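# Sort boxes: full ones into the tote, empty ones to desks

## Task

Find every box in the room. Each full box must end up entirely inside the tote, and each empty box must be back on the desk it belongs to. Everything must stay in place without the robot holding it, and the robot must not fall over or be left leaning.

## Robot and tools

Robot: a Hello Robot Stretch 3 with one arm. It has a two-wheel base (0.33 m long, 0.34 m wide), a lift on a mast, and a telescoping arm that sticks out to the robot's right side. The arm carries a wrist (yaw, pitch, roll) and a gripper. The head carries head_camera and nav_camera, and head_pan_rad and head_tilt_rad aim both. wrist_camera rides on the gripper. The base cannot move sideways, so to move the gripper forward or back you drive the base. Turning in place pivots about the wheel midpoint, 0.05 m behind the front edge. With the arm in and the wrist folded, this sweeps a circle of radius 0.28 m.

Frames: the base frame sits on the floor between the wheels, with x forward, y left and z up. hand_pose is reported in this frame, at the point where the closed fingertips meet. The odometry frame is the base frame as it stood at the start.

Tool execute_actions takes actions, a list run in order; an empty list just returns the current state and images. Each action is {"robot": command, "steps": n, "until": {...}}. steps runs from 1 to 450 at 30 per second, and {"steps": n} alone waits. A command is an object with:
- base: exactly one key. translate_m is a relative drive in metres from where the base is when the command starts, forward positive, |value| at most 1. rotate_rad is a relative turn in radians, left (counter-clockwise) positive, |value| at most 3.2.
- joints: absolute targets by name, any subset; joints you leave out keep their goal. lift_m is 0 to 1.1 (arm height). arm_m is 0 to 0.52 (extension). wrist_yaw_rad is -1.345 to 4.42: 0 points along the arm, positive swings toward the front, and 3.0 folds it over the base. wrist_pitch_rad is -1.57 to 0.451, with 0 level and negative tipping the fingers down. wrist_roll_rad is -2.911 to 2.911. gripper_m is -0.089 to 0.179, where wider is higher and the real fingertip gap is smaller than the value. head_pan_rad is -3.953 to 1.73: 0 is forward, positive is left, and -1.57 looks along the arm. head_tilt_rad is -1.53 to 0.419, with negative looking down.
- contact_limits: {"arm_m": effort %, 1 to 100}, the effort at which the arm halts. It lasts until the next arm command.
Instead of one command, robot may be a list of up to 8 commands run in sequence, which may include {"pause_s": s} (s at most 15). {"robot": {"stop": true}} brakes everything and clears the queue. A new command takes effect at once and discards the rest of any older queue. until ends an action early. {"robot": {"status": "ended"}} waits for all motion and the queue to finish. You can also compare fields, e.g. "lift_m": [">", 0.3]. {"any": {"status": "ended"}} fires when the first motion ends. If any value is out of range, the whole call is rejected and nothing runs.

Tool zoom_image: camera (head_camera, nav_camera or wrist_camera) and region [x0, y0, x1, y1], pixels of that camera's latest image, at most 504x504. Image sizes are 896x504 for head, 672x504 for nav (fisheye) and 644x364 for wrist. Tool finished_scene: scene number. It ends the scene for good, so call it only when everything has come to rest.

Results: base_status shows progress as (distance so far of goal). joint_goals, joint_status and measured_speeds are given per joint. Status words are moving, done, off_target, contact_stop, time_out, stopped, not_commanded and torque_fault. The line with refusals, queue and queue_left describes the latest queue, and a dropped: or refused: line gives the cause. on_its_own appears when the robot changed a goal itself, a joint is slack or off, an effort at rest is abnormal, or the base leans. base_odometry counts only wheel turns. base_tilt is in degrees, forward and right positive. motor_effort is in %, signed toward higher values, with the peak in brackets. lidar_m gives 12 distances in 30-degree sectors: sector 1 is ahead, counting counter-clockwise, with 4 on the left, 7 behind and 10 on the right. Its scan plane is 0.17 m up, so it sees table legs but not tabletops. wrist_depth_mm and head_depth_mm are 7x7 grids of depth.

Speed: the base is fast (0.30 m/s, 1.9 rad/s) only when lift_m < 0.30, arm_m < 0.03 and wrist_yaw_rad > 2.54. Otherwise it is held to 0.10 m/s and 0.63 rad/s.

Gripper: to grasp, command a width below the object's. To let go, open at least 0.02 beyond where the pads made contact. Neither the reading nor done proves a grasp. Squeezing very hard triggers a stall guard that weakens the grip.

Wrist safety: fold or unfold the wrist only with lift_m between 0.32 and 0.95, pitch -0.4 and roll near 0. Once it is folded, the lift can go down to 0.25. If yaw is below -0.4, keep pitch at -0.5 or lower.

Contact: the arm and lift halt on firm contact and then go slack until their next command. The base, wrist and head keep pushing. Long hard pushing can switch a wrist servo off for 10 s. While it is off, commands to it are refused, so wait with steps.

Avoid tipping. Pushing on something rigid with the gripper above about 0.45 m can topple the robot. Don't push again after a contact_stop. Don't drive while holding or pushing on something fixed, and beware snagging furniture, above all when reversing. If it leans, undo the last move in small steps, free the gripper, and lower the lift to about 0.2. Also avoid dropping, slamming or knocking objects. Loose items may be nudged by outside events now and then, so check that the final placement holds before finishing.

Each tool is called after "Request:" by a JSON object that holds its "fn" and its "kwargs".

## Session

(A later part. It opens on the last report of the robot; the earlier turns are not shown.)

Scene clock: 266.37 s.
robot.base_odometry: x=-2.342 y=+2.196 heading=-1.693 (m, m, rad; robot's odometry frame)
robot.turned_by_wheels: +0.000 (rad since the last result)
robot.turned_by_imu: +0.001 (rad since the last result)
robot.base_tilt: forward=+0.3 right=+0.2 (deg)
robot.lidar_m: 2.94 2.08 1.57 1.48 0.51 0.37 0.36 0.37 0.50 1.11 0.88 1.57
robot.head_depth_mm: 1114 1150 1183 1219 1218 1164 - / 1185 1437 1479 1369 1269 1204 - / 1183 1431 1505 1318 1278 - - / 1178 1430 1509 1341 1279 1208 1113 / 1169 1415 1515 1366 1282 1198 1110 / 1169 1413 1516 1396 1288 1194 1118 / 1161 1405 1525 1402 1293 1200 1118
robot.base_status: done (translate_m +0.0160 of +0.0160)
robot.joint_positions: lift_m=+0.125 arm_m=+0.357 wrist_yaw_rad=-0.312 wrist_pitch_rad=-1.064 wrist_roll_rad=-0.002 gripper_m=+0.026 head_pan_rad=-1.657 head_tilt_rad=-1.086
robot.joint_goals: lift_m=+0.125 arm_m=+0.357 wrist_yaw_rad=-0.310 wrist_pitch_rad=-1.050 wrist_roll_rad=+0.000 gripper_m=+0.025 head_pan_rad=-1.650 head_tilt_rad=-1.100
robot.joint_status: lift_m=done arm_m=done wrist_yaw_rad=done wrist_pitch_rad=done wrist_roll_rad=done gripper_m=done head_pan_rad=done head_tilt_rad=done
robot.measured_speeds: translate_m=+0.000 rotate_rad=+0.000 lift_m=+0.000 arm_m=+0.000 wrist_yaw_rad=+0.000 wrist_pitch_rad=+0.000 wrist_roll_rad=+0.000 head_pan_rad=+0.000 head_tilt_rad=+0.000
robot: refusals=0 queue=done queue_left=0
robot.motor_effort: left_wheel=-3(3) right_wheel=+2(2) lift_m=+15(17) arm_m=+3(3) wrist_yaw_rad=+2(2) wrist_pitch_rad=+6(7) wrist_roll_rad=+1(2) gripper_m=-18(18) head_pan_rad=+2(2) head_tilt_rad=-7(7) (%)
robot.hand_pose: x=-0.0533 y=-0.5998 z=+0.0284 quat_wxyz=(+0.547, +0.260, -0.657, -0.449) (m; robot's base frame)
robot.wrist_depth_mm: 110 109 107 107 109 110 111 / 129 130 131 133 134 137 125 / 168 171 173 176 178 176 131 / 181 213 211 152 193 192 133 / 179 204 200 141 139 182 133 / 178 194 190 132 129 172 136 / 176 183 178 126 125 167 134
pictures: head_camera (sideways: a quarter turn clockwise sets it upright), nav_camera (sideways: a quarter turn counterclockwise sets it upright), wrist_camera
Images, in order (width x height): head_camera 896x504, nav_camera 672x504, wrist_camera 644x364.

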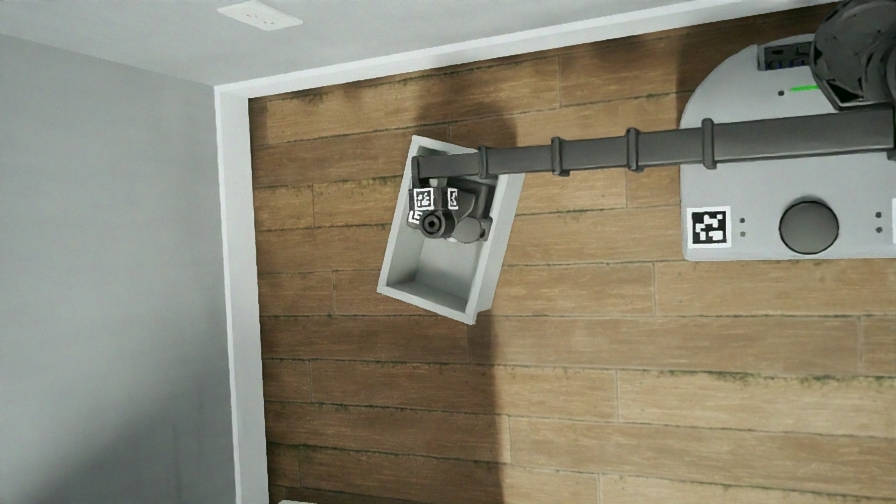

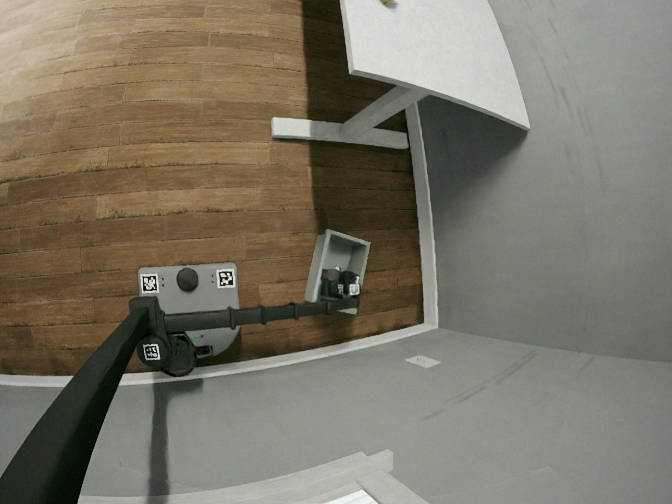

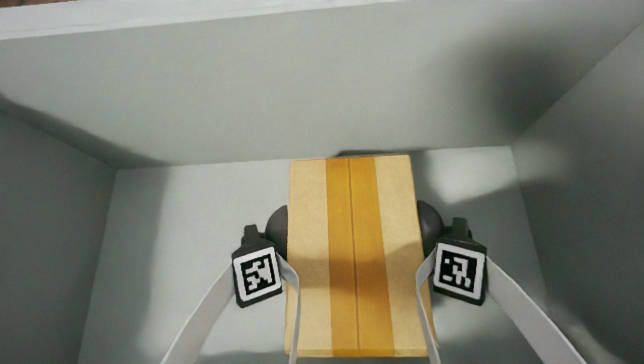

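Request:
{"fn": "execute_actions", "kwargs": {"actions": [{"robot":[{"joints":{"lift_m":0.122}},{"joints":{"gripper_m":0.10}}],"steps":120,"until":{"robot":{"status":"ended"}}},{"steps":5}]}}

Scene clock: 269.97 s.
robot.base_odometry: x=-2.342 y=+2.196 heading=-1.693 (m, m, rad; robot's odometry frame)
robot.turned_by_wheels: +0.000 (rad since the last result)
robot.turned_by_imu: +0.001 (rad since the last result)
robot.base_tilt: forward=+0.3 right=+0.2 (deg)
robot.lidar_m: 2.94 2.08 1.57 1.48 0.51 0.37 0.36 0.37 0.50 1.11 0.88 1.56
robot.head_depth_mm: 1113 1152 1188 1222 1214 1163 - / 1186 1436 1478 1375 1265 1208 - / 1186 1437 1502 1288 1276 - - / 1178 1429 1513 1346 1281 1211 1111 / 1170 1422 1506 1365 1284 1192 1115 / 1167 1416 1519 1396 1291 1194 1117 / 1161 1403 1523 1398 1297 1202 1119
robot.base_status: done (translate_m +0.0160 of +0.0160)
robot.joint_positions: lift_m=+0.122 arm_m=+0.357 wrist_yaw_rad=-0.312 wrist_pitch_rad=-1.061 wrist_roll_rad=-0.002 gripper_m=+0.100 head_pan_rad=-1.657 head_tilt_rad=-1.086
robot.joint_goals: lift_m=+0.122 arm_m=+0.357 wrist_yaw_rad=-0.310 wrist_pitch_rad=-1.050 wrist_roll_rad=+0.000 gripper_m=+0.100 head_pan_rad=-1.650 head_tilt_rad=-1.100
robot.joint_status: lift_m=done arm_m=done wrist_yaw_rad=done wrist_pitch_rad=done wrist_roll_rad=done gripper_m=done head_pan_rad=done head_tilt_rad=done
robot.measured_speeds: translate_m=+0.000 rotate_rad=+0.000 lift_m=+0.000 arm_m=+0.000 wrist_yaw_rad=+0.000 wrist_pitch_rad=+0.000 wrist_roll_rad=+0.000 head_pan_rad=+0.000 head_tilt_rad=+0.000
robot: refusals=0 queue=done queue_left=0
robot.motor_effort: left_wheel=-3(3) right_wheel=+2(2) lift_m=+16(17) arm_m=+3(3) wrist_yaw_rad=+2(3) wrist_pitch_rad=+4(6) wrist_roll_rad=+1(2) gripper_m=-1(94) head_pan_rad=+2(2) head_tilt_rad=-8(8) (%)
robot.hand_pose: x=-0.0536 y=-0.6007 z=+0.0258 quat_wxyz=(+0.548, +0.259, -0.657, -0.448) (m; robot's base frame)
robot.wrist_depth_mm: 108 105 106 107 108 109 110 / 128 129 131 132 134 135 125 / 166 169 170 174 176 175 130 / 181 210 208 149 151 188 132 / 179 200 198 142 141 181 134 / 177 192 183 134 131 171 135 / 176 181 176 129 127 164 125
pictures: head_camera (sideways: a quarter turn clockwise sets it upright), nav_camera (sideways: a quarter turn counterclockwise sets it upright), wrist_camera
Images, in order (width x height): head_camera 896x504, nav_camera 672x504, wrist_camera 644x364.

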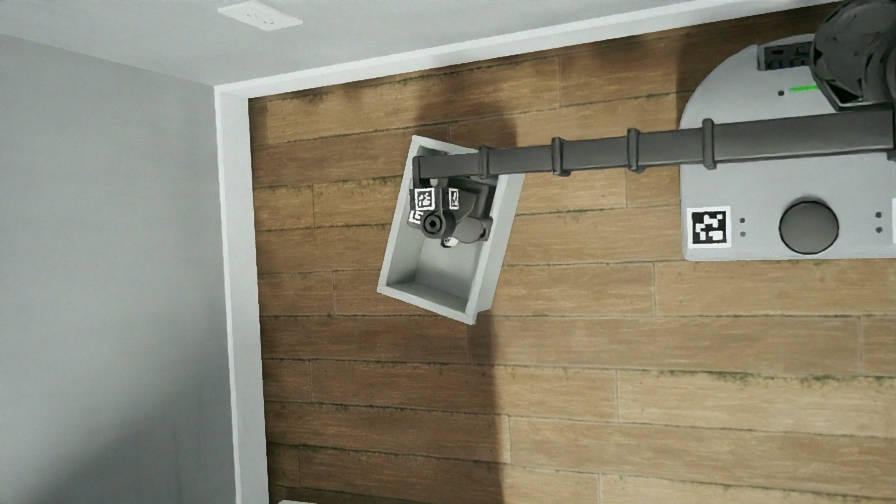

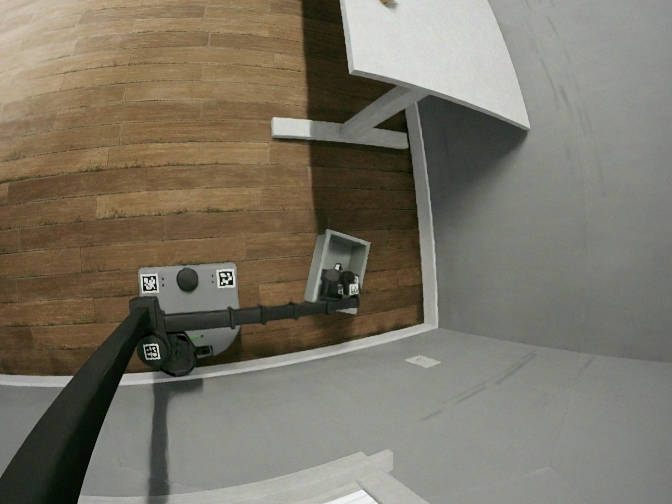

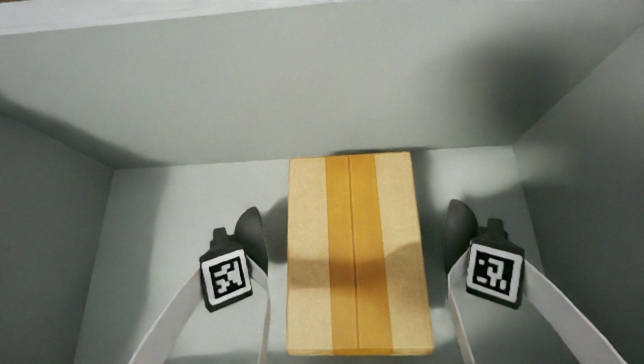

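Request:
{"fn": "execute_actions", "kwargs": {"actions": [{"robot":{"joints":{"lift_m":0.905}},"steps":120,"until":{"robot":{"lift_m":[">",0.28]}}},{"robot":{"base":{"translate_m":0.80},"joints":{"arm_m":0.04,"wrist_yaw_rad":1.3,"wrist_pitch_rad":-0.9,"head_pan_rad":-1.35,"head_tilt_rad":-0.80}},"steps":300,"until":{"robot":{"lift_m":[">",0.88]}}}]}}

Scene clock: 283.57 s.
robot.base_odometry: x=-2.405 y=+1.687 heading=-1.693 (m, m, rad; robot's odometry frame)
robot.turned_by_wheels: +0.000 (rad since the last result)
robot.turned_by_imu: +0.002 (rad since the last result)
robot.base_tilt: forward=+0.8 right=-0.7 (deg)
robot.lidar_m: 2.43 2.39 1.75 1.46 1.25 0.90 0.87 0.89 1.15 0.67 1.15 1.46
robot.head_depth_mm: 959 1050 948 1379 - - 1141 / 984 1053 876 740 653 - 1141 / 1004 1077 878 742 656 - 1148 / 1031 1080 880 744 681 1267 1148 / 1060 1081 881 728 657 1290 1138 / 1090 1083 884 680 670 1287 1149 / 1122 1085 885 745 685 1286 1150
robot.base_status: moving (translate_m +0.5132 of +0.8000)
robot.joint_positions: lift_m=+0.882 arm_m=+0.040 wrist_yaw_rad=+1.299 wrist_pitch_rad=-0.912 wrist_roll_rad=-0.002 gripper_m=+0.100 head_pan_rad=-1.357 head_tilt_rad=-0.804
robot.joint_goals: lift_m=+0.905 arm_m=+0.040 wrist_yaw_rad=+1.300 wrist_pitch_rad=-0.900 wrist_roll_rad=+0.000 gripper_m=+0.100 head_pan_rad=-1.350 head_tilt_rad=-0.800
robot.joint_status: lift_m=moving arm_m=moving wrist_yaw_rad=moving wrist_pitch_rad=moving wrist_roll_rad=done gripper_m=done head_pan_rad=done head_tilt_rad=done
robot.measured_speeds: translate_m=+0.100 rotate_rad=+0.000 lift_m=+0.097 arm_m=+0.000 wrist_yaw_rad=+0.000 wrist_pitch_rad=+0.000 wrist_roll_rad=+0.000 head_pan_rad=+0.000 head_tilt_rad=+0.000
robot: refusals=0 queue=running queue_left=0
robot.motor_effort: left_wheel=-1(3) right_wheel=+4(7) lift_m=+35(36) arm_m=-3(4) wrist_yaw_rad=-1(4) wrist_pitch_rad=+4(5) wrist_roll_rad=+2(1) gripper_m=-1(1) head_pan_rad=+2(17) head_tilt_rad=+2(28) (%)
robot.hand_pose: x=+0.1113 y=-0.2225 z=+0.8038 quat_wxyz=(+0.695, +0.632, -0.316, +0.136) (m; robot's base frame)
robot.wrist_depth_mm: - - - - 363 279 318 / - - - - 327 294 298 / - - - - 306 284 276 / - - - - - 263 253 / - - - - 949 243 233 / - 963 943 922 896 806 218 / 902 885 879 818 817 789 205
pictures: head_camera (sideways: a quarter turn clockwise sets it upright), nav_camera (sideways: a quarter turn counterclockwise sets it upright), wrist_camera
Images, in order (width x height): head_camera 896x504, nav_camera 672x504, wrist_camera 644x364.

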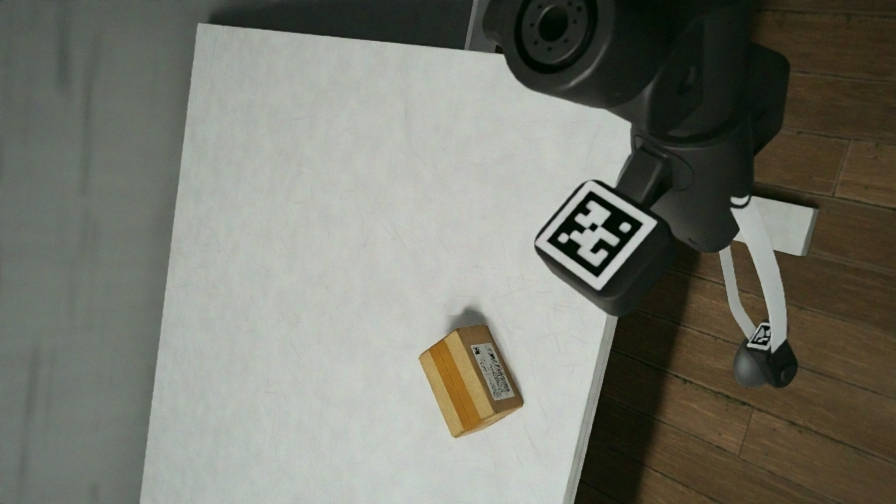

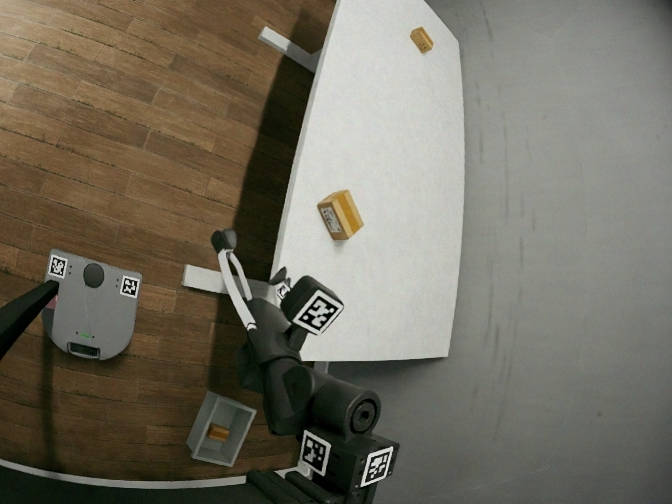

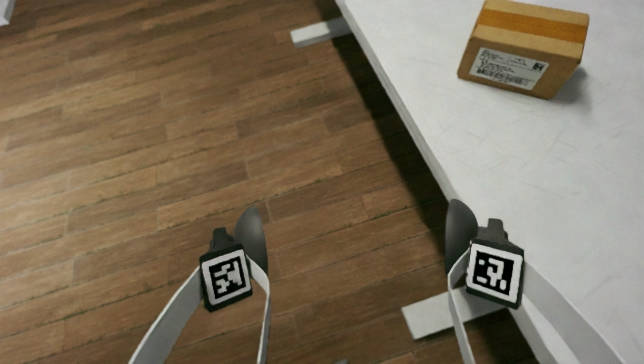

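Request:
{"fn": "zoom_image", "kwargs": {"camera": "head_camera", "region": [400, 300, 560, 450]}}

Region (400, 300, 560, 450) of head_camera's 896x504 image, scaled by 3.150, with more detail than that image has; it fills the top 472 rows of this view, and the rest is white.

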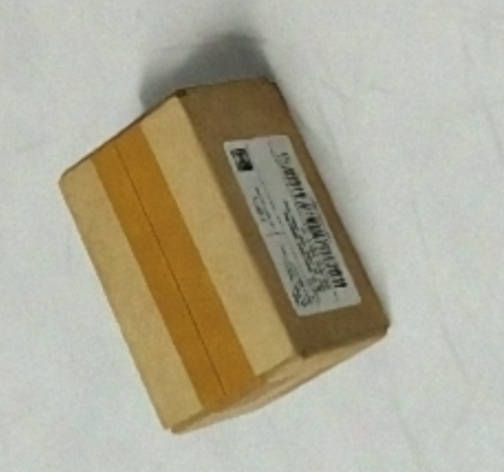

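Request:
{"fn": "execute_actions", "kwargs": {"actions": [{"steps":60,"until":{"robot":{"status":"ended"}}},{"robot":{"base":{"translate_m":0.06},"joints":{"arm_m":0.18,"wrist_yaw_rad":-0.78,"gripper_m":0.17,"head_pan_rad":-1.7,"head_tilt_rad":-0.95}},"steps":200,"until":{"robot":{"status":"ended"}}},{"steps":5}]}}

Scene clock: 300.63 s.
robot.base_odometry: x=-2.447 y=+1.342 heading=-1.693 (m, m, rad; robot's odometry frame)
robot.turned_by_wheels: +0.000 (rad since the last result)
robot.turned_by_imu: +0.002 (rad since the last result)
robot.base_tilt: forward=+0.4 right=+0.2 (deg)
robot.lidar_m: 2.09 2.14 1.59 1.48 1.74 1.26 1.21 1.25 0.70 1.10 1.14 1.15
robot.head_depth_mm: 1027 - 727 638 1319 1214 1117 / - 874 734 659 1307 1207 1141 / - - - 635 1308 1216 1150 / 1015 - - 663 1312 1224 1149 / 1006 872 742 667 1314 1225 1119 / 999 875 759 667 1296 1227 1122 / 994 879 760 670 1299 1229 1121
robot.base_status: done (translate_m +0.0600 of +0.0600)
robot.joint_positions: lift_m=+0.905 arm_m=+0.180 wrist_yaw_rad=-0.777 wrist_pitch_rad=-0.912 wrist_roll_rad=-0.002 gripper_m=+0.170 head_pan_rad=-1.693 head_tilt_rad=-0.938
robot.joint_goals: lift_m=+0.905 arm_m=+0.180 wrist_yaw_rad=-0.780 wrist_pitch_rad=-0.900 wrist_roll_rad=+0.000 gripper_m=+0.170 head_pan_rad=-1.700 head_tilt_rad=-0.950
robot.joint_status: lift_m=done arm_m=done wrist_yaw_rad=done wrist_pitch_rad=done wrist_roll_rad=done gripper_m=done head_pan_rad=done head_tilt_rad=done
robot.measured_speeds: translate_m=+0.000 rotate_rad=+0.000 lift_m=+0.000 arm_m=+0.000 wrist_yaw_rad=+0.000 wrist_pitch_rad=+0.000 wrist_roll_rad=+0.000 head_pan_rad=+0.000 head_tilt_rad=+0.000
robot: refusals=0 queue=done queue_left=0
robot.motor_effort: left_wheel=-4(5) right_wheel=+3(7) lift_m=+34(37) arm_m=+4(3) wrist_yaw_rad=-3(3) wrist_pitch_rad=+5(5) wrist_roll_rad=+2(1) gripper_m=+0(99) head_pan_rad=-3(19) head_tilt_rad=-6(23) (%)
robot.hand_pose: x=-0.1182 y=-0.4228 z=+0.8260 quat_wxyz=(+0.470, +0.048, -0.705, -0.529) (m; robot's base frame)
robot.wrist_depth_mm: 468 437 428 408 - - 887 / 409 396 383 368 357 348 - / 368 355 342 331 321 310 304 / 333 323 315 301 292 286 289 / 305 299 286 267 273 266 921 / 276 - 262 212 248 248 - / 260 252 244 196 234 803 771
pictures: head_camera (sideways: a quarter turn clockwise sets it upright), nav_camera (sideways: a quarter turn counterclockwise sets it upright), wrist_camera
Images, in order (width x height): head_camera 896x504, nav_camera 672x504, wrist_camera 644x364.

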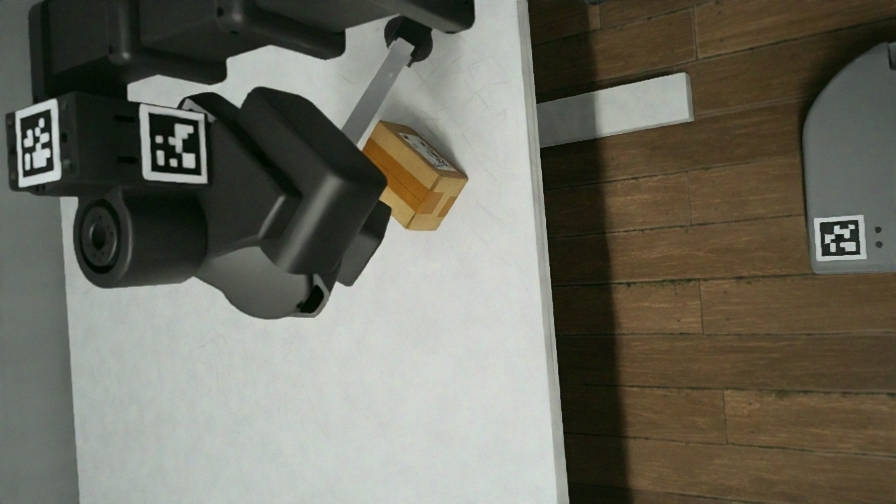

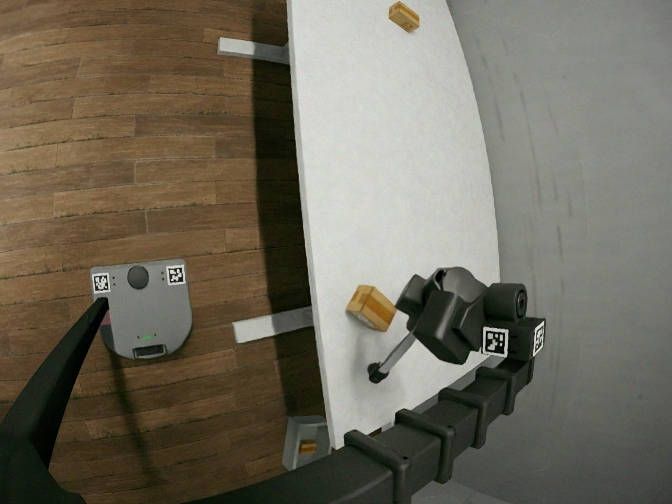

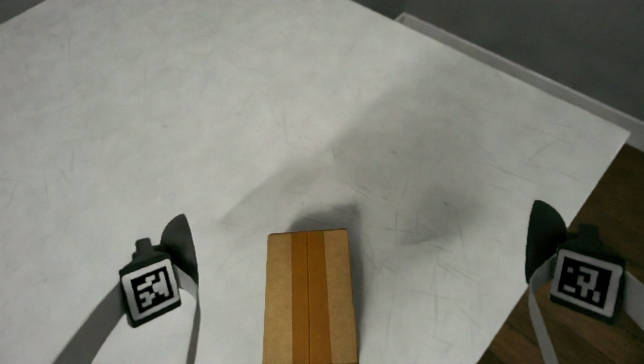

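Request:
{"fn": "execute_actions", "kwargs": {"actions": [{"robot":[{"base":{"translate_m":0.025},"joints":{"arm_m":0.190,"wrist_yaw_rad":-0.73}},{"joints":{"lift_m":0.823}}],"steps":200,"until":{"robot":{"status":"ended"}}},{"steps":3}]}}

Scene clock: 312.93 s.
robot.base_odometry: x=-2.450 y=+1.318 heading=-1.693 (m, m, rad; robot's odometry frame)
robot.turned_by_wheels: +0.000 (rad since the last result)
robot.turned_by_imu: +0.001 (rad since the last result)
robot.base_tilt: forward=+0.3 right=+0.3 (deg)
robot.lidar_m: 2.07 2.12 1.58 1.48 1.78 1.29 1.23 1.27 0.71 1.10 1.14 1.13
robot.head_depth_mm: 1012 880 - - - 1199 1110 / 1009 903 737 640 1306 1215 1141 / 997 906 - 640 1310 1217 1152 / 1001 888 - 648 1312 1226 1145 / 1003 872 756 666 1319 1226 1115 / 1001 874 757 668 1300 1232 1124 / 992 878 761 670 1305 1234 1124
robot.base_status: done (translate_m +0.0250 of +0.0250)
robot.joint_positions: lift_m=+0.823 arm_m=+0.190 wrist_yaw_rad=-0.733 wrist_pitch_rad=-0.912 wrist_roll_rad=-0.002 gripper_m=+0.170 head_pan_rad=-1.693 head_tilt_rad=-0.938
robot.joint_goals: lift_m=+0.823 arm_m=+0.190 wrist_yaw_rad=-0.730 wrist_pitch_rad=-0.900 wrist_roll_rad=+0.000 gripper_m=+0.170 head_pan_rad=-1.700 head_tilt_rad=-0.950
robot.joint_status: lift_m=done arm_m=done wrist_yaw_rad=done wrist_pitch_rad=done wrist_roll_rad=done gripper_m=done head_pan_rad=done head_tilt_rad=done
robot.measured_speeds: translate_m=+0.000 rotate_rad=+0.000 lift_m=+0.000 arm_m=+0.000 wrist_yaw_rad=+0.000 wrist_pitch_rad=+0.000 wrist_roll_rad=+0.000 head_pan_rad=+0.000 head_tilt_rad=+0.000
robot: refusals=0 queue=done queue_left=0
robot.motor_effort: left_wheel=-3(5) right_wheel=+3(8) lift_m=+16(34) arm_m=+3(4) wrist_yaw_rad=+3(5) wrist_pitch_rad=+4(5) wrist_roll_rad=+2(2) gripper_m=+0(0) head_pan_rad=-2(2) head_tilt_rad=-6(6) (%)
robot.hand_pose: x=-0.1138 y=-0.4370 z=+0.7448 quat_wxyz=(+0.482, +0.064, -0.703, -0.518) (m; robot's base frame)
robot.wrist_depth_mm: 326 314 302 289 276 263 256 / 290 277 270 258 247 239 231 / 256 250 241 234 224 219 210 / 234 227 219 156 199 200 194 / 213 211 203 144 145 185 180 / 197 - 184 133 134 172 - / 183 177 172 126 124 161 162
pictures: head_camera (sideways: a quarter turn clockwise sets it upright), nav_camera (sideways: a quarter turn counterclockwise sets it upright), wrist_camera
Images, in order (width x height): head_camera 896x504, nav_camera 672x504, wrist_camera 644x364.

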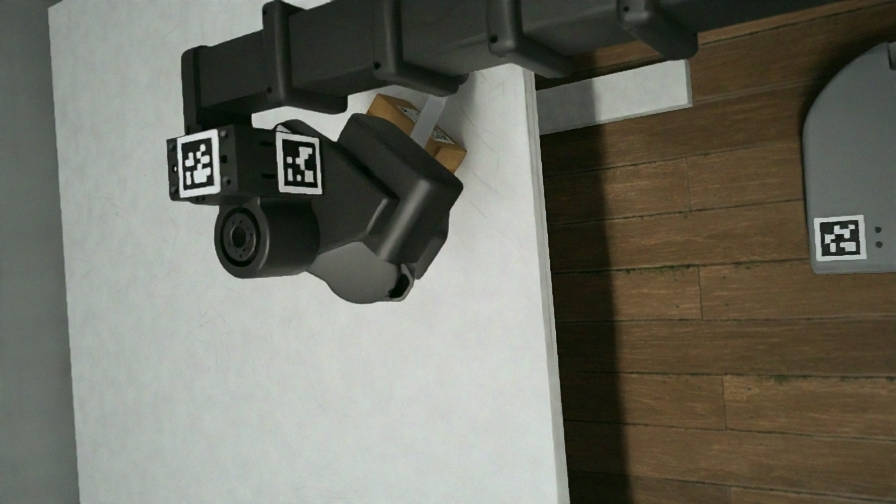

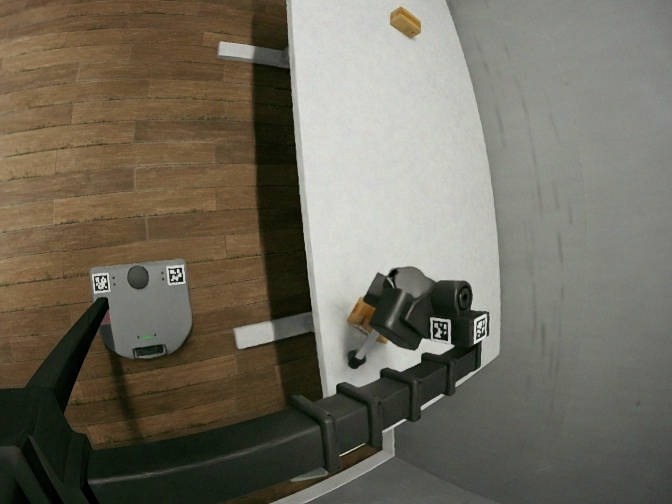

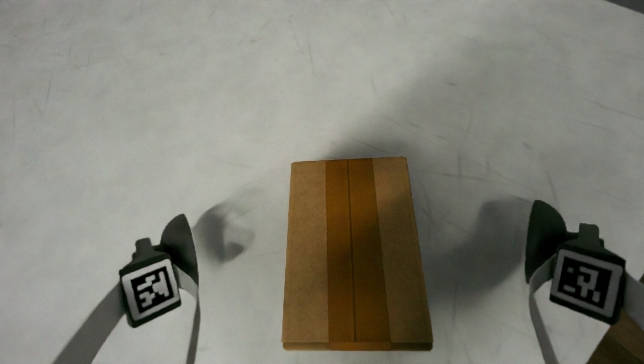

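Well centred. Grip and weigh.

Request:
{"fn": "execute_actions", "kwargs": {"actions": [{"robot":[{"joints":{"gripper_m":0.07}},{"joints":{"gripper_m":0.025}},{"joints":{"lift_m":0.86}}],"steps":200,"until":{"robot":{"status":"ended"}}},{"steps":15}]}}

Scene clock: 317.70 s.
robot.base_odometry: x=-2.450 y=+1.318 heading=-1.693 (m, m, rad; robot's odometry frame)
robot.turned_by_wheels: +0.000 (rad since the last result)
robot.turned_by_imu: +0.001 (rad since the last result)
robot.base_tilt: forward=+0.4 right=+0.2 (deg)
robot.lidar_m: 2.06 2.12 1.58 1.48 1.77 1.28 1.23 1.27 0.71 1.10 1.14 1.13
robot.head_depth_mm: 1014 - - - 1324 1208 1121 / 1012 - 733 650 1305 1219 1141 / 1018 - - 644 1311 1220 1156 / 1002 918 - 654 1314 1228 1145 / 1004 871 756 667 1316 1222 1126 / 1002 874 759 668 1302 1233 1125 / 993 875 761 670 1303 1234 1126
robot.base_status: done (translate_m +0.0250 of +0.0250)
robot.joint_positions: lift_m=+0.860 arm_m=+0.190 wrist_yaw_rad=-0.733 wrist_pitch_rad=-0.912 wrist_roll_rad=-0.002 gripper_m=+0.026 head_pan_rad=-1.693 head_tilt_rad=-0.938
robot.joint_goals: lift_m=+0.860 arm_m=+0.190 wrist_yaw_rad=-0.730 wrist_pitch_rad=-0.900 wrist_roll_rad=+0.000 gripper_m=+0.025 head_pan_rad=-1.700 head_tilt_rad=-0.950
robot.joint_status: lift_m=done arm_m=done wrist_yaw_rad=done wrist_pitch_rad=done wrist_roll_rad=done gripper_m=done head_pan_rad=done head_tilt_rad=done
robot.measured_speeds: translate_m=+0.000 rotate_rad=+0.000 lift_m=+0.000 arm_m=+0.000 wrist_yaw_rad=+0.000 wrist_pitch_rad=+0.000 wrist_roll_rad=+0.000 head_pan_rad=+0.000 head_tilt_rad=+0.000
robot: refusals=0 queue=done queue_left=0
robot.motor_effort: left_wheel=-3(3) right_wheel=+2(2) lift_m=+35(37) arm_m=+3(3) wrist_yaw_rad=+3(3) wrist_pitch_rad=+5(5) wrist_roll_rad=+1(2) gripper_m=-17(99) head_pan_rad=-2(2) head_tilt_rad=-6(7) (%)
robot.hand_pose: x=-0.1138 y=-0.4370 z=+0.7810 quat_wxyz=(+0.482, +0.064, -0.703, -0.518) (m; robot's base frame)
robot.wrist_depth_mm: 391 373 357 345 329 311 888 / 347 333 318 305 293 286 276 / 305 295 288 273 267 257 251 / 279 268 263 154 195 239 232 / 255 245 244 141 139 221 215 / 232 227 224 131 129 204 799 / 215 213 203 124 123 190 757
pictures: head_camera (sideways: a quarter turn clockwise sets it upright), nav_camera (sideways: a quarter turn counterclockwise sets it upright), wrist_camera
Images, in order (width x height): head_camera 896x504, nav_camera 672x504, wrist_camera 644x364.

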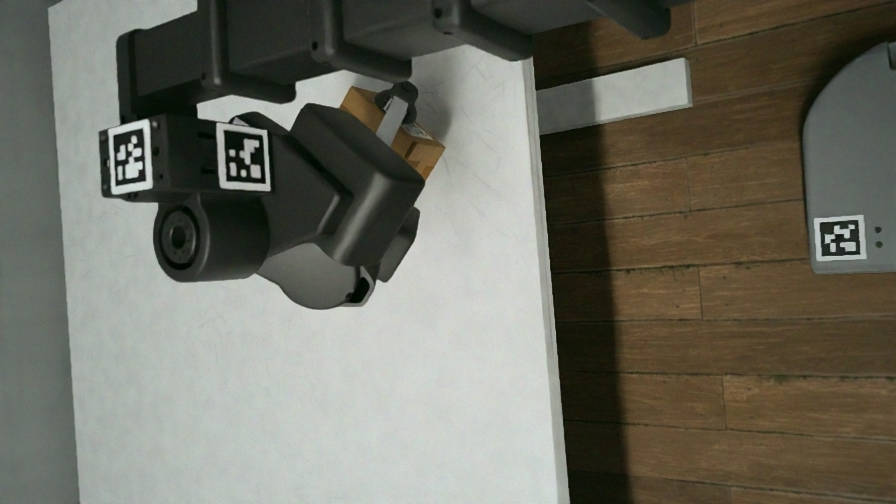

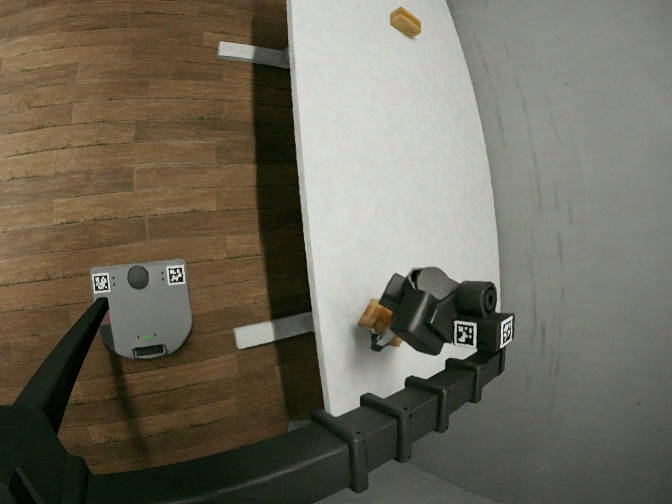

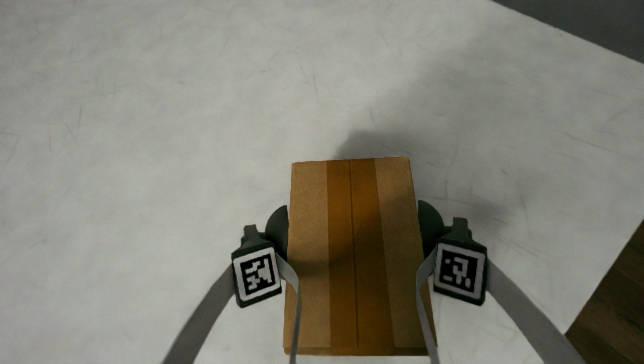

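Request:
{"fn": "execute_actions", "kwargs": {"actions": [{"steps":1}]}}

Scene clock: 320.07 s.
robot.base_odometry: x=-2.450 y=+1.318 heading=-1.693 (m, m, rad; robot's odometry frame)
robot.turned_by_wheels: +0.000 (rad since the last result)
robot.turned_by_imu: +0.000 (rad since the last result)
robot.base_tilt: forward=+0.4 right=+0.2 (deg)
robot.lidar_m: 2.07 2.12 1.58 1.48 1.78 1.28 1.23 1.28 0.71 1.10 1.14 1.13
robot.head_depth_mm: 1013 - - - 1324 1206 1118 / 1013 - 733 650 1307 1219 1142 / 1016 - - 642 1307 1219 1151 / 1000 921 - 655 1312 1223 1146 / 1004 872 756 667 1310 1222 1119 / 999 875 757 669 1301 1227 1122 / 994 878 761 671 1308 1230 1125
robot.base_status: done (translate_m +0.0250 of +0.0250)
robot.joint_positions: lift_m=+0.860 arm_m=+0.190 wrist_yaw_rad=-0.733 wrist_pitch_rad=-0.912 wrist_roll_rad=-0.002 gripper_m=+0.026 head_pan_rad=-1.693 head_tilt_rad=-0.938
robot.joint_goals: lift_m=+0.860 arm_m=+0.190 wrist_yaw_rad=-0.730 wrist_pitch_rad=-0.900 wrist_roll_rad=+0.000 gripper_m=+0.025 head_pan_rad=-1.700 head_tilt_rad=-0.950
robot.joint_status: lift_m=done arm_m=done wrist_yaw_rad=done wrist_pitch_rad=done wrist_roll_rad=done gripper_m=done head_pan_rad=done head_tilt_rad=done
robot.measured_speeds: translate_m=+0.000 rotate_rad=+0.000 lift_m=+0.000 arm_m=+0.000 wrist_yaw_rad=+0.000 wrist_pitch_rad=+0.000 wrist_roll_rad=+0.000 head_pan_rad=+0.000 head_tilt_rad=+0.000
robot: refusals=0 queue=done queue_left=0
robot.motor_effort: left_wheel=-3(3) right_wheel=+3(2) lift_m=+34(35) arm_m=+3(3) wrist_yaw_rad=+3(3) wrist_pitch_rad=+5(6) wrist_roll_rad=+2(2) gripper_m=-17(17) head_pan_rad=-2(2) head_tilt_rad=-6(6) (%)
robot.hand_pose: x=-0.1138 y=-0.4370 z=+0.7810 quat_wxyz=(+0.482, +0.064, -0.703, -0.518) (m; robot's base frame)
robot.wrist_depth_mm: 392 374 356 343 322 312 891 / 347 330 321 307 295 286 273 / 309 297 286 276 266 259 252 / 280 270 263 155 195 235 230 / 255 248 241 141 139 219 213 / 233 228 225 131 128 202 813 / 217 212 204 124 123 190 753
pictures: head_camera (sideways: a quarter turn clockwise sets it upright), nav_camera (sideways: a quarter turn counterclockwise sets it upright), wrist_camera
Images, in order (width x height): head_camera 896x504, nav_camera 672x504, wrist_camera 644x364.

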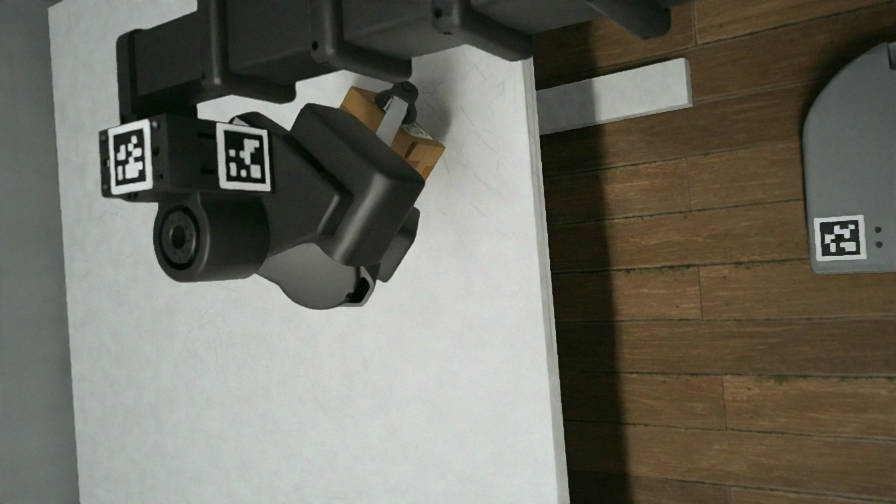

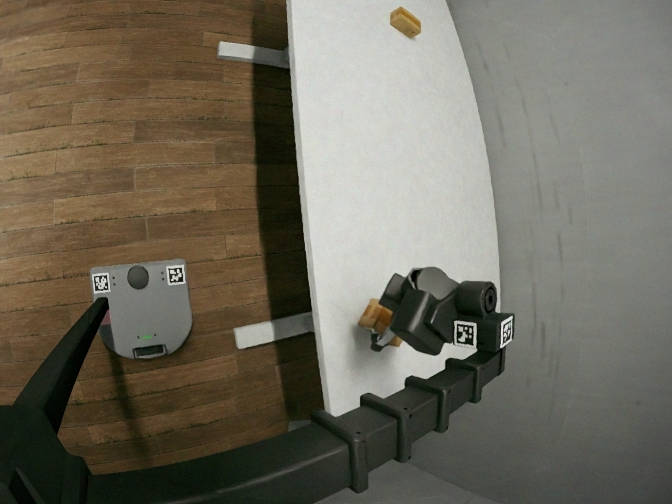

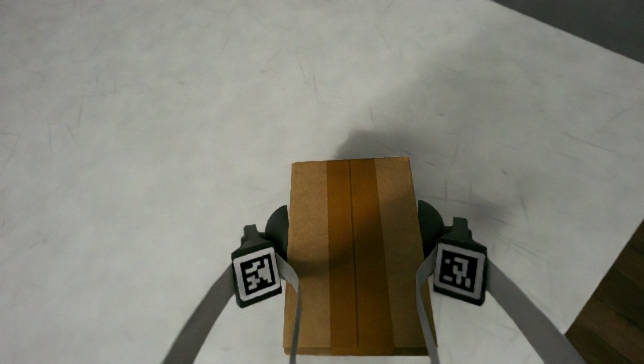

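Request:
{"fn": "execute_actions", "kwargs": {"actions": [{"robot":[{"joints":{"lift_m":0.824,"head_pan_rad":0.6,"head_tilt_rad":-0.35}},{"joints":{"gripper_m":0.11}},{"joints":{"lift_m":0.905}}],"steps":300,"until":{"robot":{"status":"ended"}}},{"steps":3}]}}

Scene clock: 327.20 s.
robot.base_odometry: x=-2.450 y=+1.318 heading=-1.693 (m, m, rad; robot's odometry frame)
robot.turned_by_wheels: +0.000 (rad since the last result)
robot.turned_by_imu: +0.001 (rad since the last result)
robot.base_tilt: forward=+0.3 right=+0.1 (deg)
robot.lidar_m: 2.06 2.12 1.58 1.49 1.78 1.29 1.23 1.28 0.71 1.10 1.14 1.13
robot.head_depth_mm: 2250 2345 2439 2609 2286 1780 1453 / 2365 2470 2615 2765 2271 1774 1443 / 2452 2602 2342 2863 2259 1769 1443 / 2577 2722 2894 2981 2252 1753 1447 / 2362 2184 2137 2270 2241 1749 1437 / 1859 2009 2179 2285 2171 1741 1429 / 1935 2085 2206 2114 2103 1747 1427
robot.base_status: done (translate_m +0.0250 of +0.0250)
robot.joint_positions: lift_m=+0.905 arm_m=+0.190 wrist_yaw_rad=-0.733 wrist_pitch_rad=-0.912 wrist_roll_rad=-0.002 gripper_m=+0.110 head_pan_rad=+0.593 head_tilt_rad=-0.359
robot.joint_goals: lift_m=+0.905 arm_m=+0.190 wrist_yaw_rad=-0.730 wrist_pitch_rad=-0.900 wrist_roll_rad=+0.000 gripper_m=+0.110 head_pan_rad=+0.600 head_tilt_rad=-0.350
robot.joint_status: lift_m=done arm_m=done wrist_yaw_rad=done wrist_pitch_rad=done wrist_roll_rad=done gripper_m=done head_pan_rad=done head_tilt_rad=done
robot.measured_speeds: translate_m=+0.000 rotate_rad=+0.000 lift_m=+0.000 arm_m=+0.000 wrist_yaw_rad=+0.000 wrist_pitch_rad=+0.000 wrist_roll_rad=+0.000 head_pan_rad=+0.000 head_tilt_rad=+0.000
robot: refusals=0 queue=done queue_left=0
robot.motor_effort: left_wheel=-3(3) right_wheel=+3(3) lift_m=+35(38) arm_m=+3(4) wrist_yaw_rad=+3(3) wrist_pitch_rad=+5(5) wrist_roll_rad=+2(2) gripper_m=+0(94) head_pan_rad=+2(26) head_tilt_rad=+6(41) (%)
robot.hand_pose: x=-0.1138 y=-0.4370 z=+0.8260 quat_wxyz=(+0.482, +0.064, -0.703, -0.518) (m; robot's base frame)
robot.wrist_depth_mm: 466 449 432 405 394 - 894 / 408 396 380 367 354 338 - / 367 357 343 333 316 310 299 / 330 322 312 299 292 284 277 / 303 291 290 273 268 266 263 / 280 275 258 216 244 - 879 / 260 255 250 231 229 233 795
pictures: head_camera (sideways: a quarter turn clockwise sets it upright), nav_camera (sideways: a quarter turn counterclockwise sets it upright), wrist_camera
Images, in order (width x height): head_camera 896x504, nav_camera 672x504, wrist_camera 644x364.

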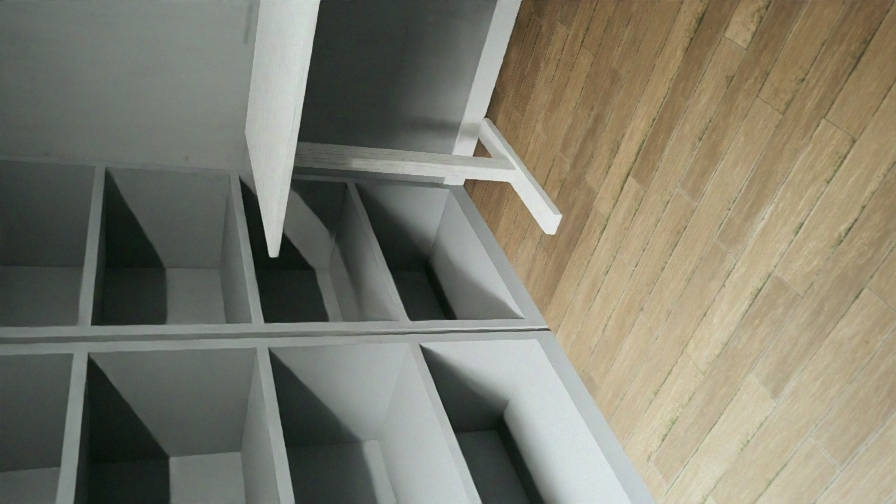

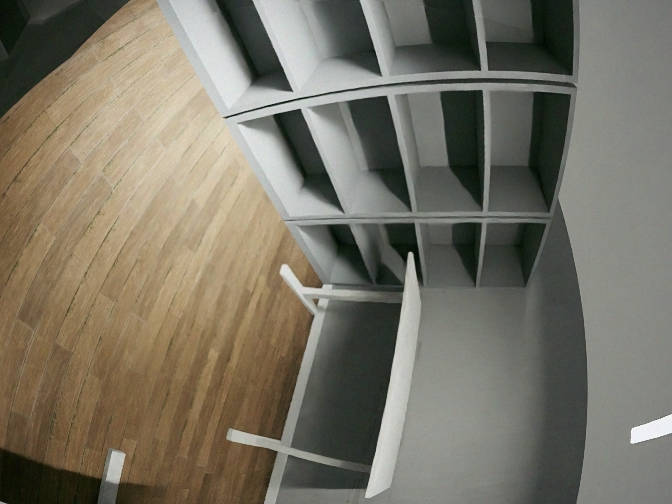

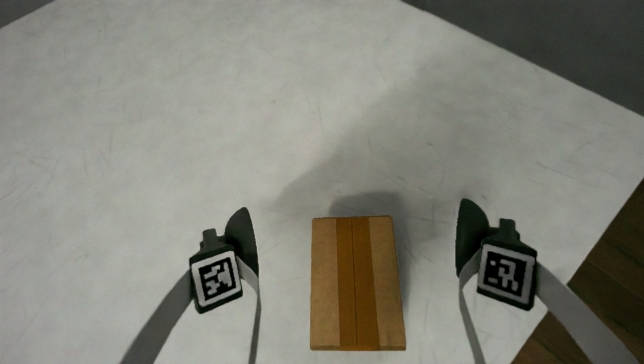

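Request:
{"fn": "execute_actions", "kwargs": {"actions": [{"robot":{"joints":{"head_pan_rad":1.55,"head_tilt_rad":-0.3,"arm_m":0.02,"wrist_yaw_rad":0.0}},"steps":100,"until":{"robot":{"status":"ended"}}},{"steps":3}]}}

Scene clock: 331.10 s.
robot.base_odometry: x=-2.450 y=+1.318 heading=-1.693 (m, m, rad; robot's odometry frame)
robot.turned_by_wheels: +0.000 (rad since the last result)
robot.turned_by_imu: +0.001 (rad since the last result)
robot.base_tilt: forward=+0.3 right=+0.2 (deg)
robot.lidar_m: 2.06 2.12 1.58 1.48 1.78 1.28 1.23 1.28 0.71 1.10 1.14 1.13
robot.head_depth_mm: 1618 1719 1773 1908 1725 1754 1509 / 1611 1728 1789 1924 2044 1773 1512 / 1612 1735 1790 1926 2032 1764 1503 / 1616 1734 1802 1933 2037 1755 1501 / 1602 1726 1666 1876 1969 1742 1504 / 3083 3222 3459 3287 2325 1784 1487 / 3171 3308 3495 3335 2397 1844 1577
robot.base_status: done (translate_m +0.0250 of +0.0250)
robot.joint_positions: lift_m=+0.905 arm_m=+0.020 wrist_yaw_rad=-0.002 wrist_pitch_rad=-0.912 wrist_roll_rad=-0.002 gripper_m=+0.110 head_pan_rad=+1.543 head_tilt_rad=-0.310
robot.joint_goals: lift_m=+0.905 arm_m=+0.020 wrist_yaw_rad=+0.000 wrist_pitch_rad=-0.900 wrist_roll_rad=+0.000 gripper_m=+0.110 head_pan_rad=+1.550 head_tilt_rad=-0.300
robot.joint_status: lift_m=done arm_m=done wrist_yaw_rad=done wrist_pitch_rad=done wrist_roll_rad=done gripper_m=done head_pan_rad=done head_tilt_rad=done
robot.measured_speeds: translate_m=+0.000 rotate_rad=+0.000 lift_m=+0.000 arm_m=+0.000 wrist_yaw_rad=+0.000 wrist_pitch_rad=+0.000 wrist_roll_rad=+0.000 head_pan_rad=+0.000 head_tilt_rad=+0.000
robot: refusals=0 queue=done queue_left=0
robot.motor_effort: left_wheel=-3(3) right_wheel=+2(3) lift_m=+35(35) arm_m=-2(0) wrist_yaw_rad=+2(1) wrist_pitch_rad=+5(5) wrist_roll_rad=+1(2) gripper_m=+0(1) head_pan_rad=+2(28) head_tilt_rad=+6(13) (%)
robot.hand_pose: x=-0.0218 y=-0.3031 z=+0.8260 quat_wxyz=(+0.635, +0.311, -0.634, -0.312) (m; robot's base frame)
robot.wrist_depth_mm: 465 442 431 410 395 382 366 / 410 402 382 374 355 341 329 / 367 358 348 332 266 303 298 / 336 327 313 301 289 283 277 / 302 294 290 279 268 265 262 / 969 951 912 884 848 - 846 / 917 915 892 850 825 859 795
pictures: head_camera (sideways: a quarter turn clockwise sets it upright), nav_camera (sideways: a quarter turn counterclockwise sets it upright), wrist_camera
Images, in order (width x height): head_camera 896x504, nav_camera 672x504, wrist_camera 644x364.

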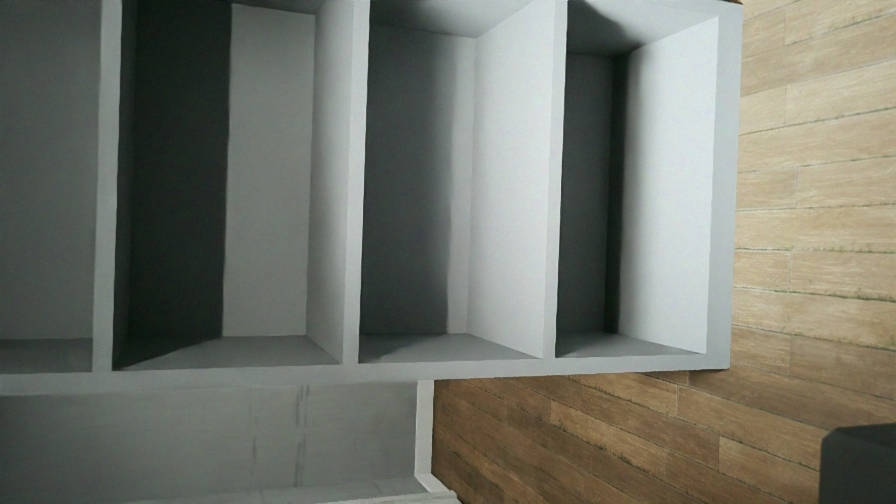

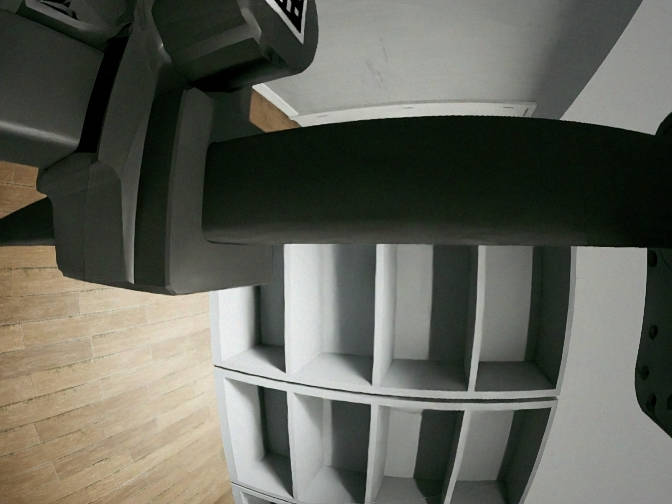

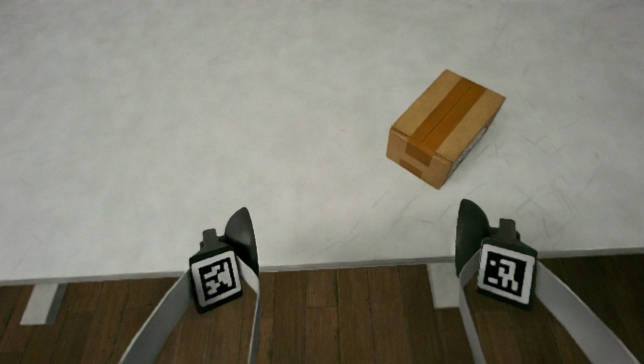

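Request:
{"fn": "execute_actions", "kwargs": {"actions": [{"robot":{"joints":{"head_pan_rad":-2.45,"head_tilt_rad":-0.85}},"steps":120,"until":{"robot":{"status":"ended"}}},{"steps":2}]}}

Scene clock: 335.53 s.
robot.base_odometry: x=-2.450 y=+1.318 heading=-1.693 (m, m, rad; robot's odometry frame)
robot.turned_by_wheels: +0.000 (rad since the last result)
robot.turned_by_imu: +0.001 (rad since the last result)
robot.base_tilt: forward=+0.3 right=+0.3 (deg)
robot.lidar_m: 2.06 2.12 1.58 1.48 1.78 1.29 1.23 1.28 0.71 1.10 1.14 1.13
robot.head_depth_mm: 1235 1377 1559 1619 1467 - - / 1327 1502 1713 1566 - - 1116 / 1438 1634 1819 1594 - - 1152 / 1478 1701 1850 - - 1230 1156 / 1346 1517 1643 - - 1228 1136 / 1230 1378 865 - - - 1138 / 1132 1246 847 - - - 1111
robot.base_status: done (translate_m +0.0250 of +0.0250)
robot.joint_positions: lift_m=+0.905 arm_m=+0.020 wrist_yaw_rad=-0.002 wrist_pitch_rad=-0.912 wrist_roll_rad=-0.002 gripper_m=+0.110 head_pan_rad=-2.443 head_tilt_rad=-0.839
robot.joint_goals: lift_m=+0.905 arm_m=+0.020 wrist_yaw_rad=+0.000 wrist_pitch_rad=-0.900 wrist_roll_rad=+0.000 gripper_m=+0.110 head_pan_rad=-2.450 head_tilt_rad=-0.850
robot.joint_status: lift_m=done arm_m=done wrist_yaw_rad=done wrist_pitch_rad=done wrist_roll_rad=done gripper_m=done head_pan_rad=done head_tilt_rad=done
robot.measured_speeds: translate_m=+0.000 rotate_rad=+0.000 lift_m=+0.000 arm_m=+0.000 wrist_yaw_rad=+0.000 wrist_pitch_rad=+0.000 wrist_roll_rad=+0.000 head_pan_rad=+0.000 head_tilt_rad=+0.000
robot: refusals=0 queue=done queue_left=0
robot.motor_effort: left_wheel=-3(3) right_wheel=+3(2) lift_m=+35(35) arm_m=-3(3) wrist_yaw_rad=+2(2) wrist_pitch_rad=+5(5) wrist_roll_rad=+2(2) gripper_m=+0(0) head_pan_rad=-2(27) head_tilt_rad=-5(41) (%)
robot.hand_pose: x=-0.0218 y=-0.3031 z=+0.8260 quat_wxyz=(+0.635, +0.311, -0.634, -0.312) (m; robot's base frame)
robot.wrist_depth_mm: 471 445 417 408 391 373 360 / 418 400 385 367 354 340 332 / 366 352 344 331 267 303 299 / 331 320 316 306 286 285 275 / 304 297 292 282 273 267 262 / 938 938 919 915 853 - 862 / 949 908 874 892 842 820 804
pictures: head_camera (sideways: a quarter turn clockwise sets it upright), nav_camera (sideways: a quarter turn counterclockwise sets it upright), wrist_camera
Images, in order (width x height): head_camera 896x504, nav_camera 672x504, wrist_camera 644x364.

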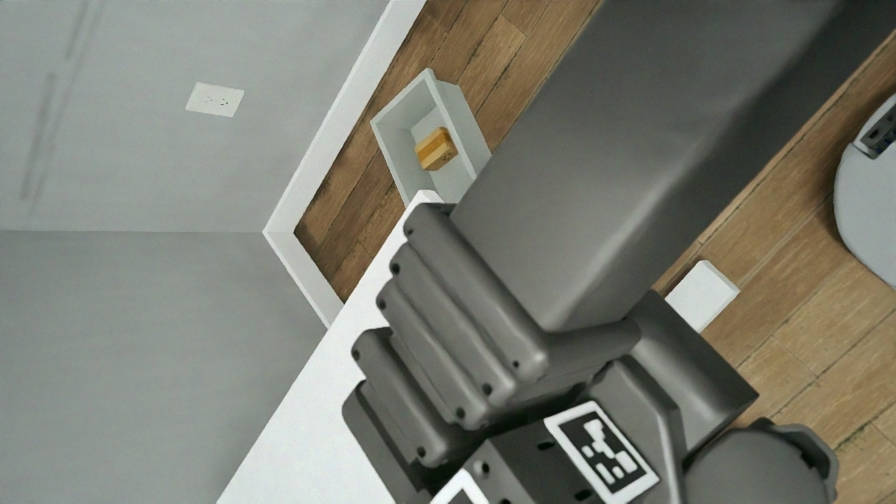

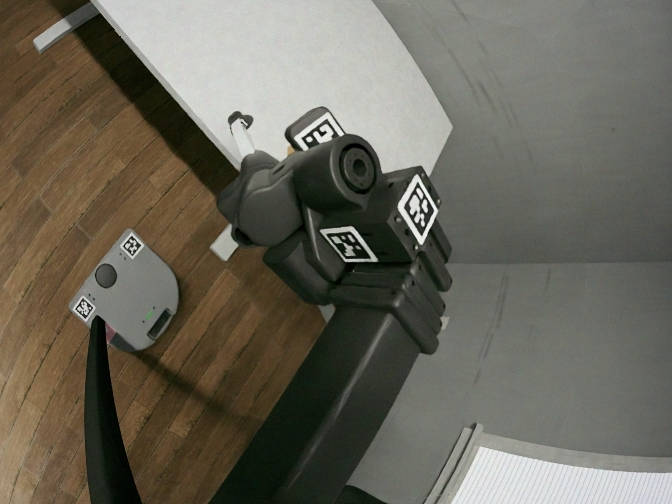

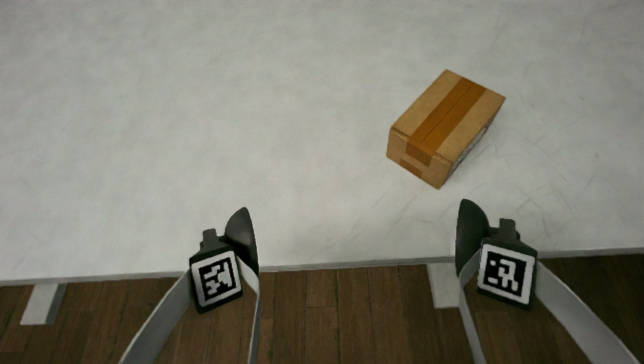

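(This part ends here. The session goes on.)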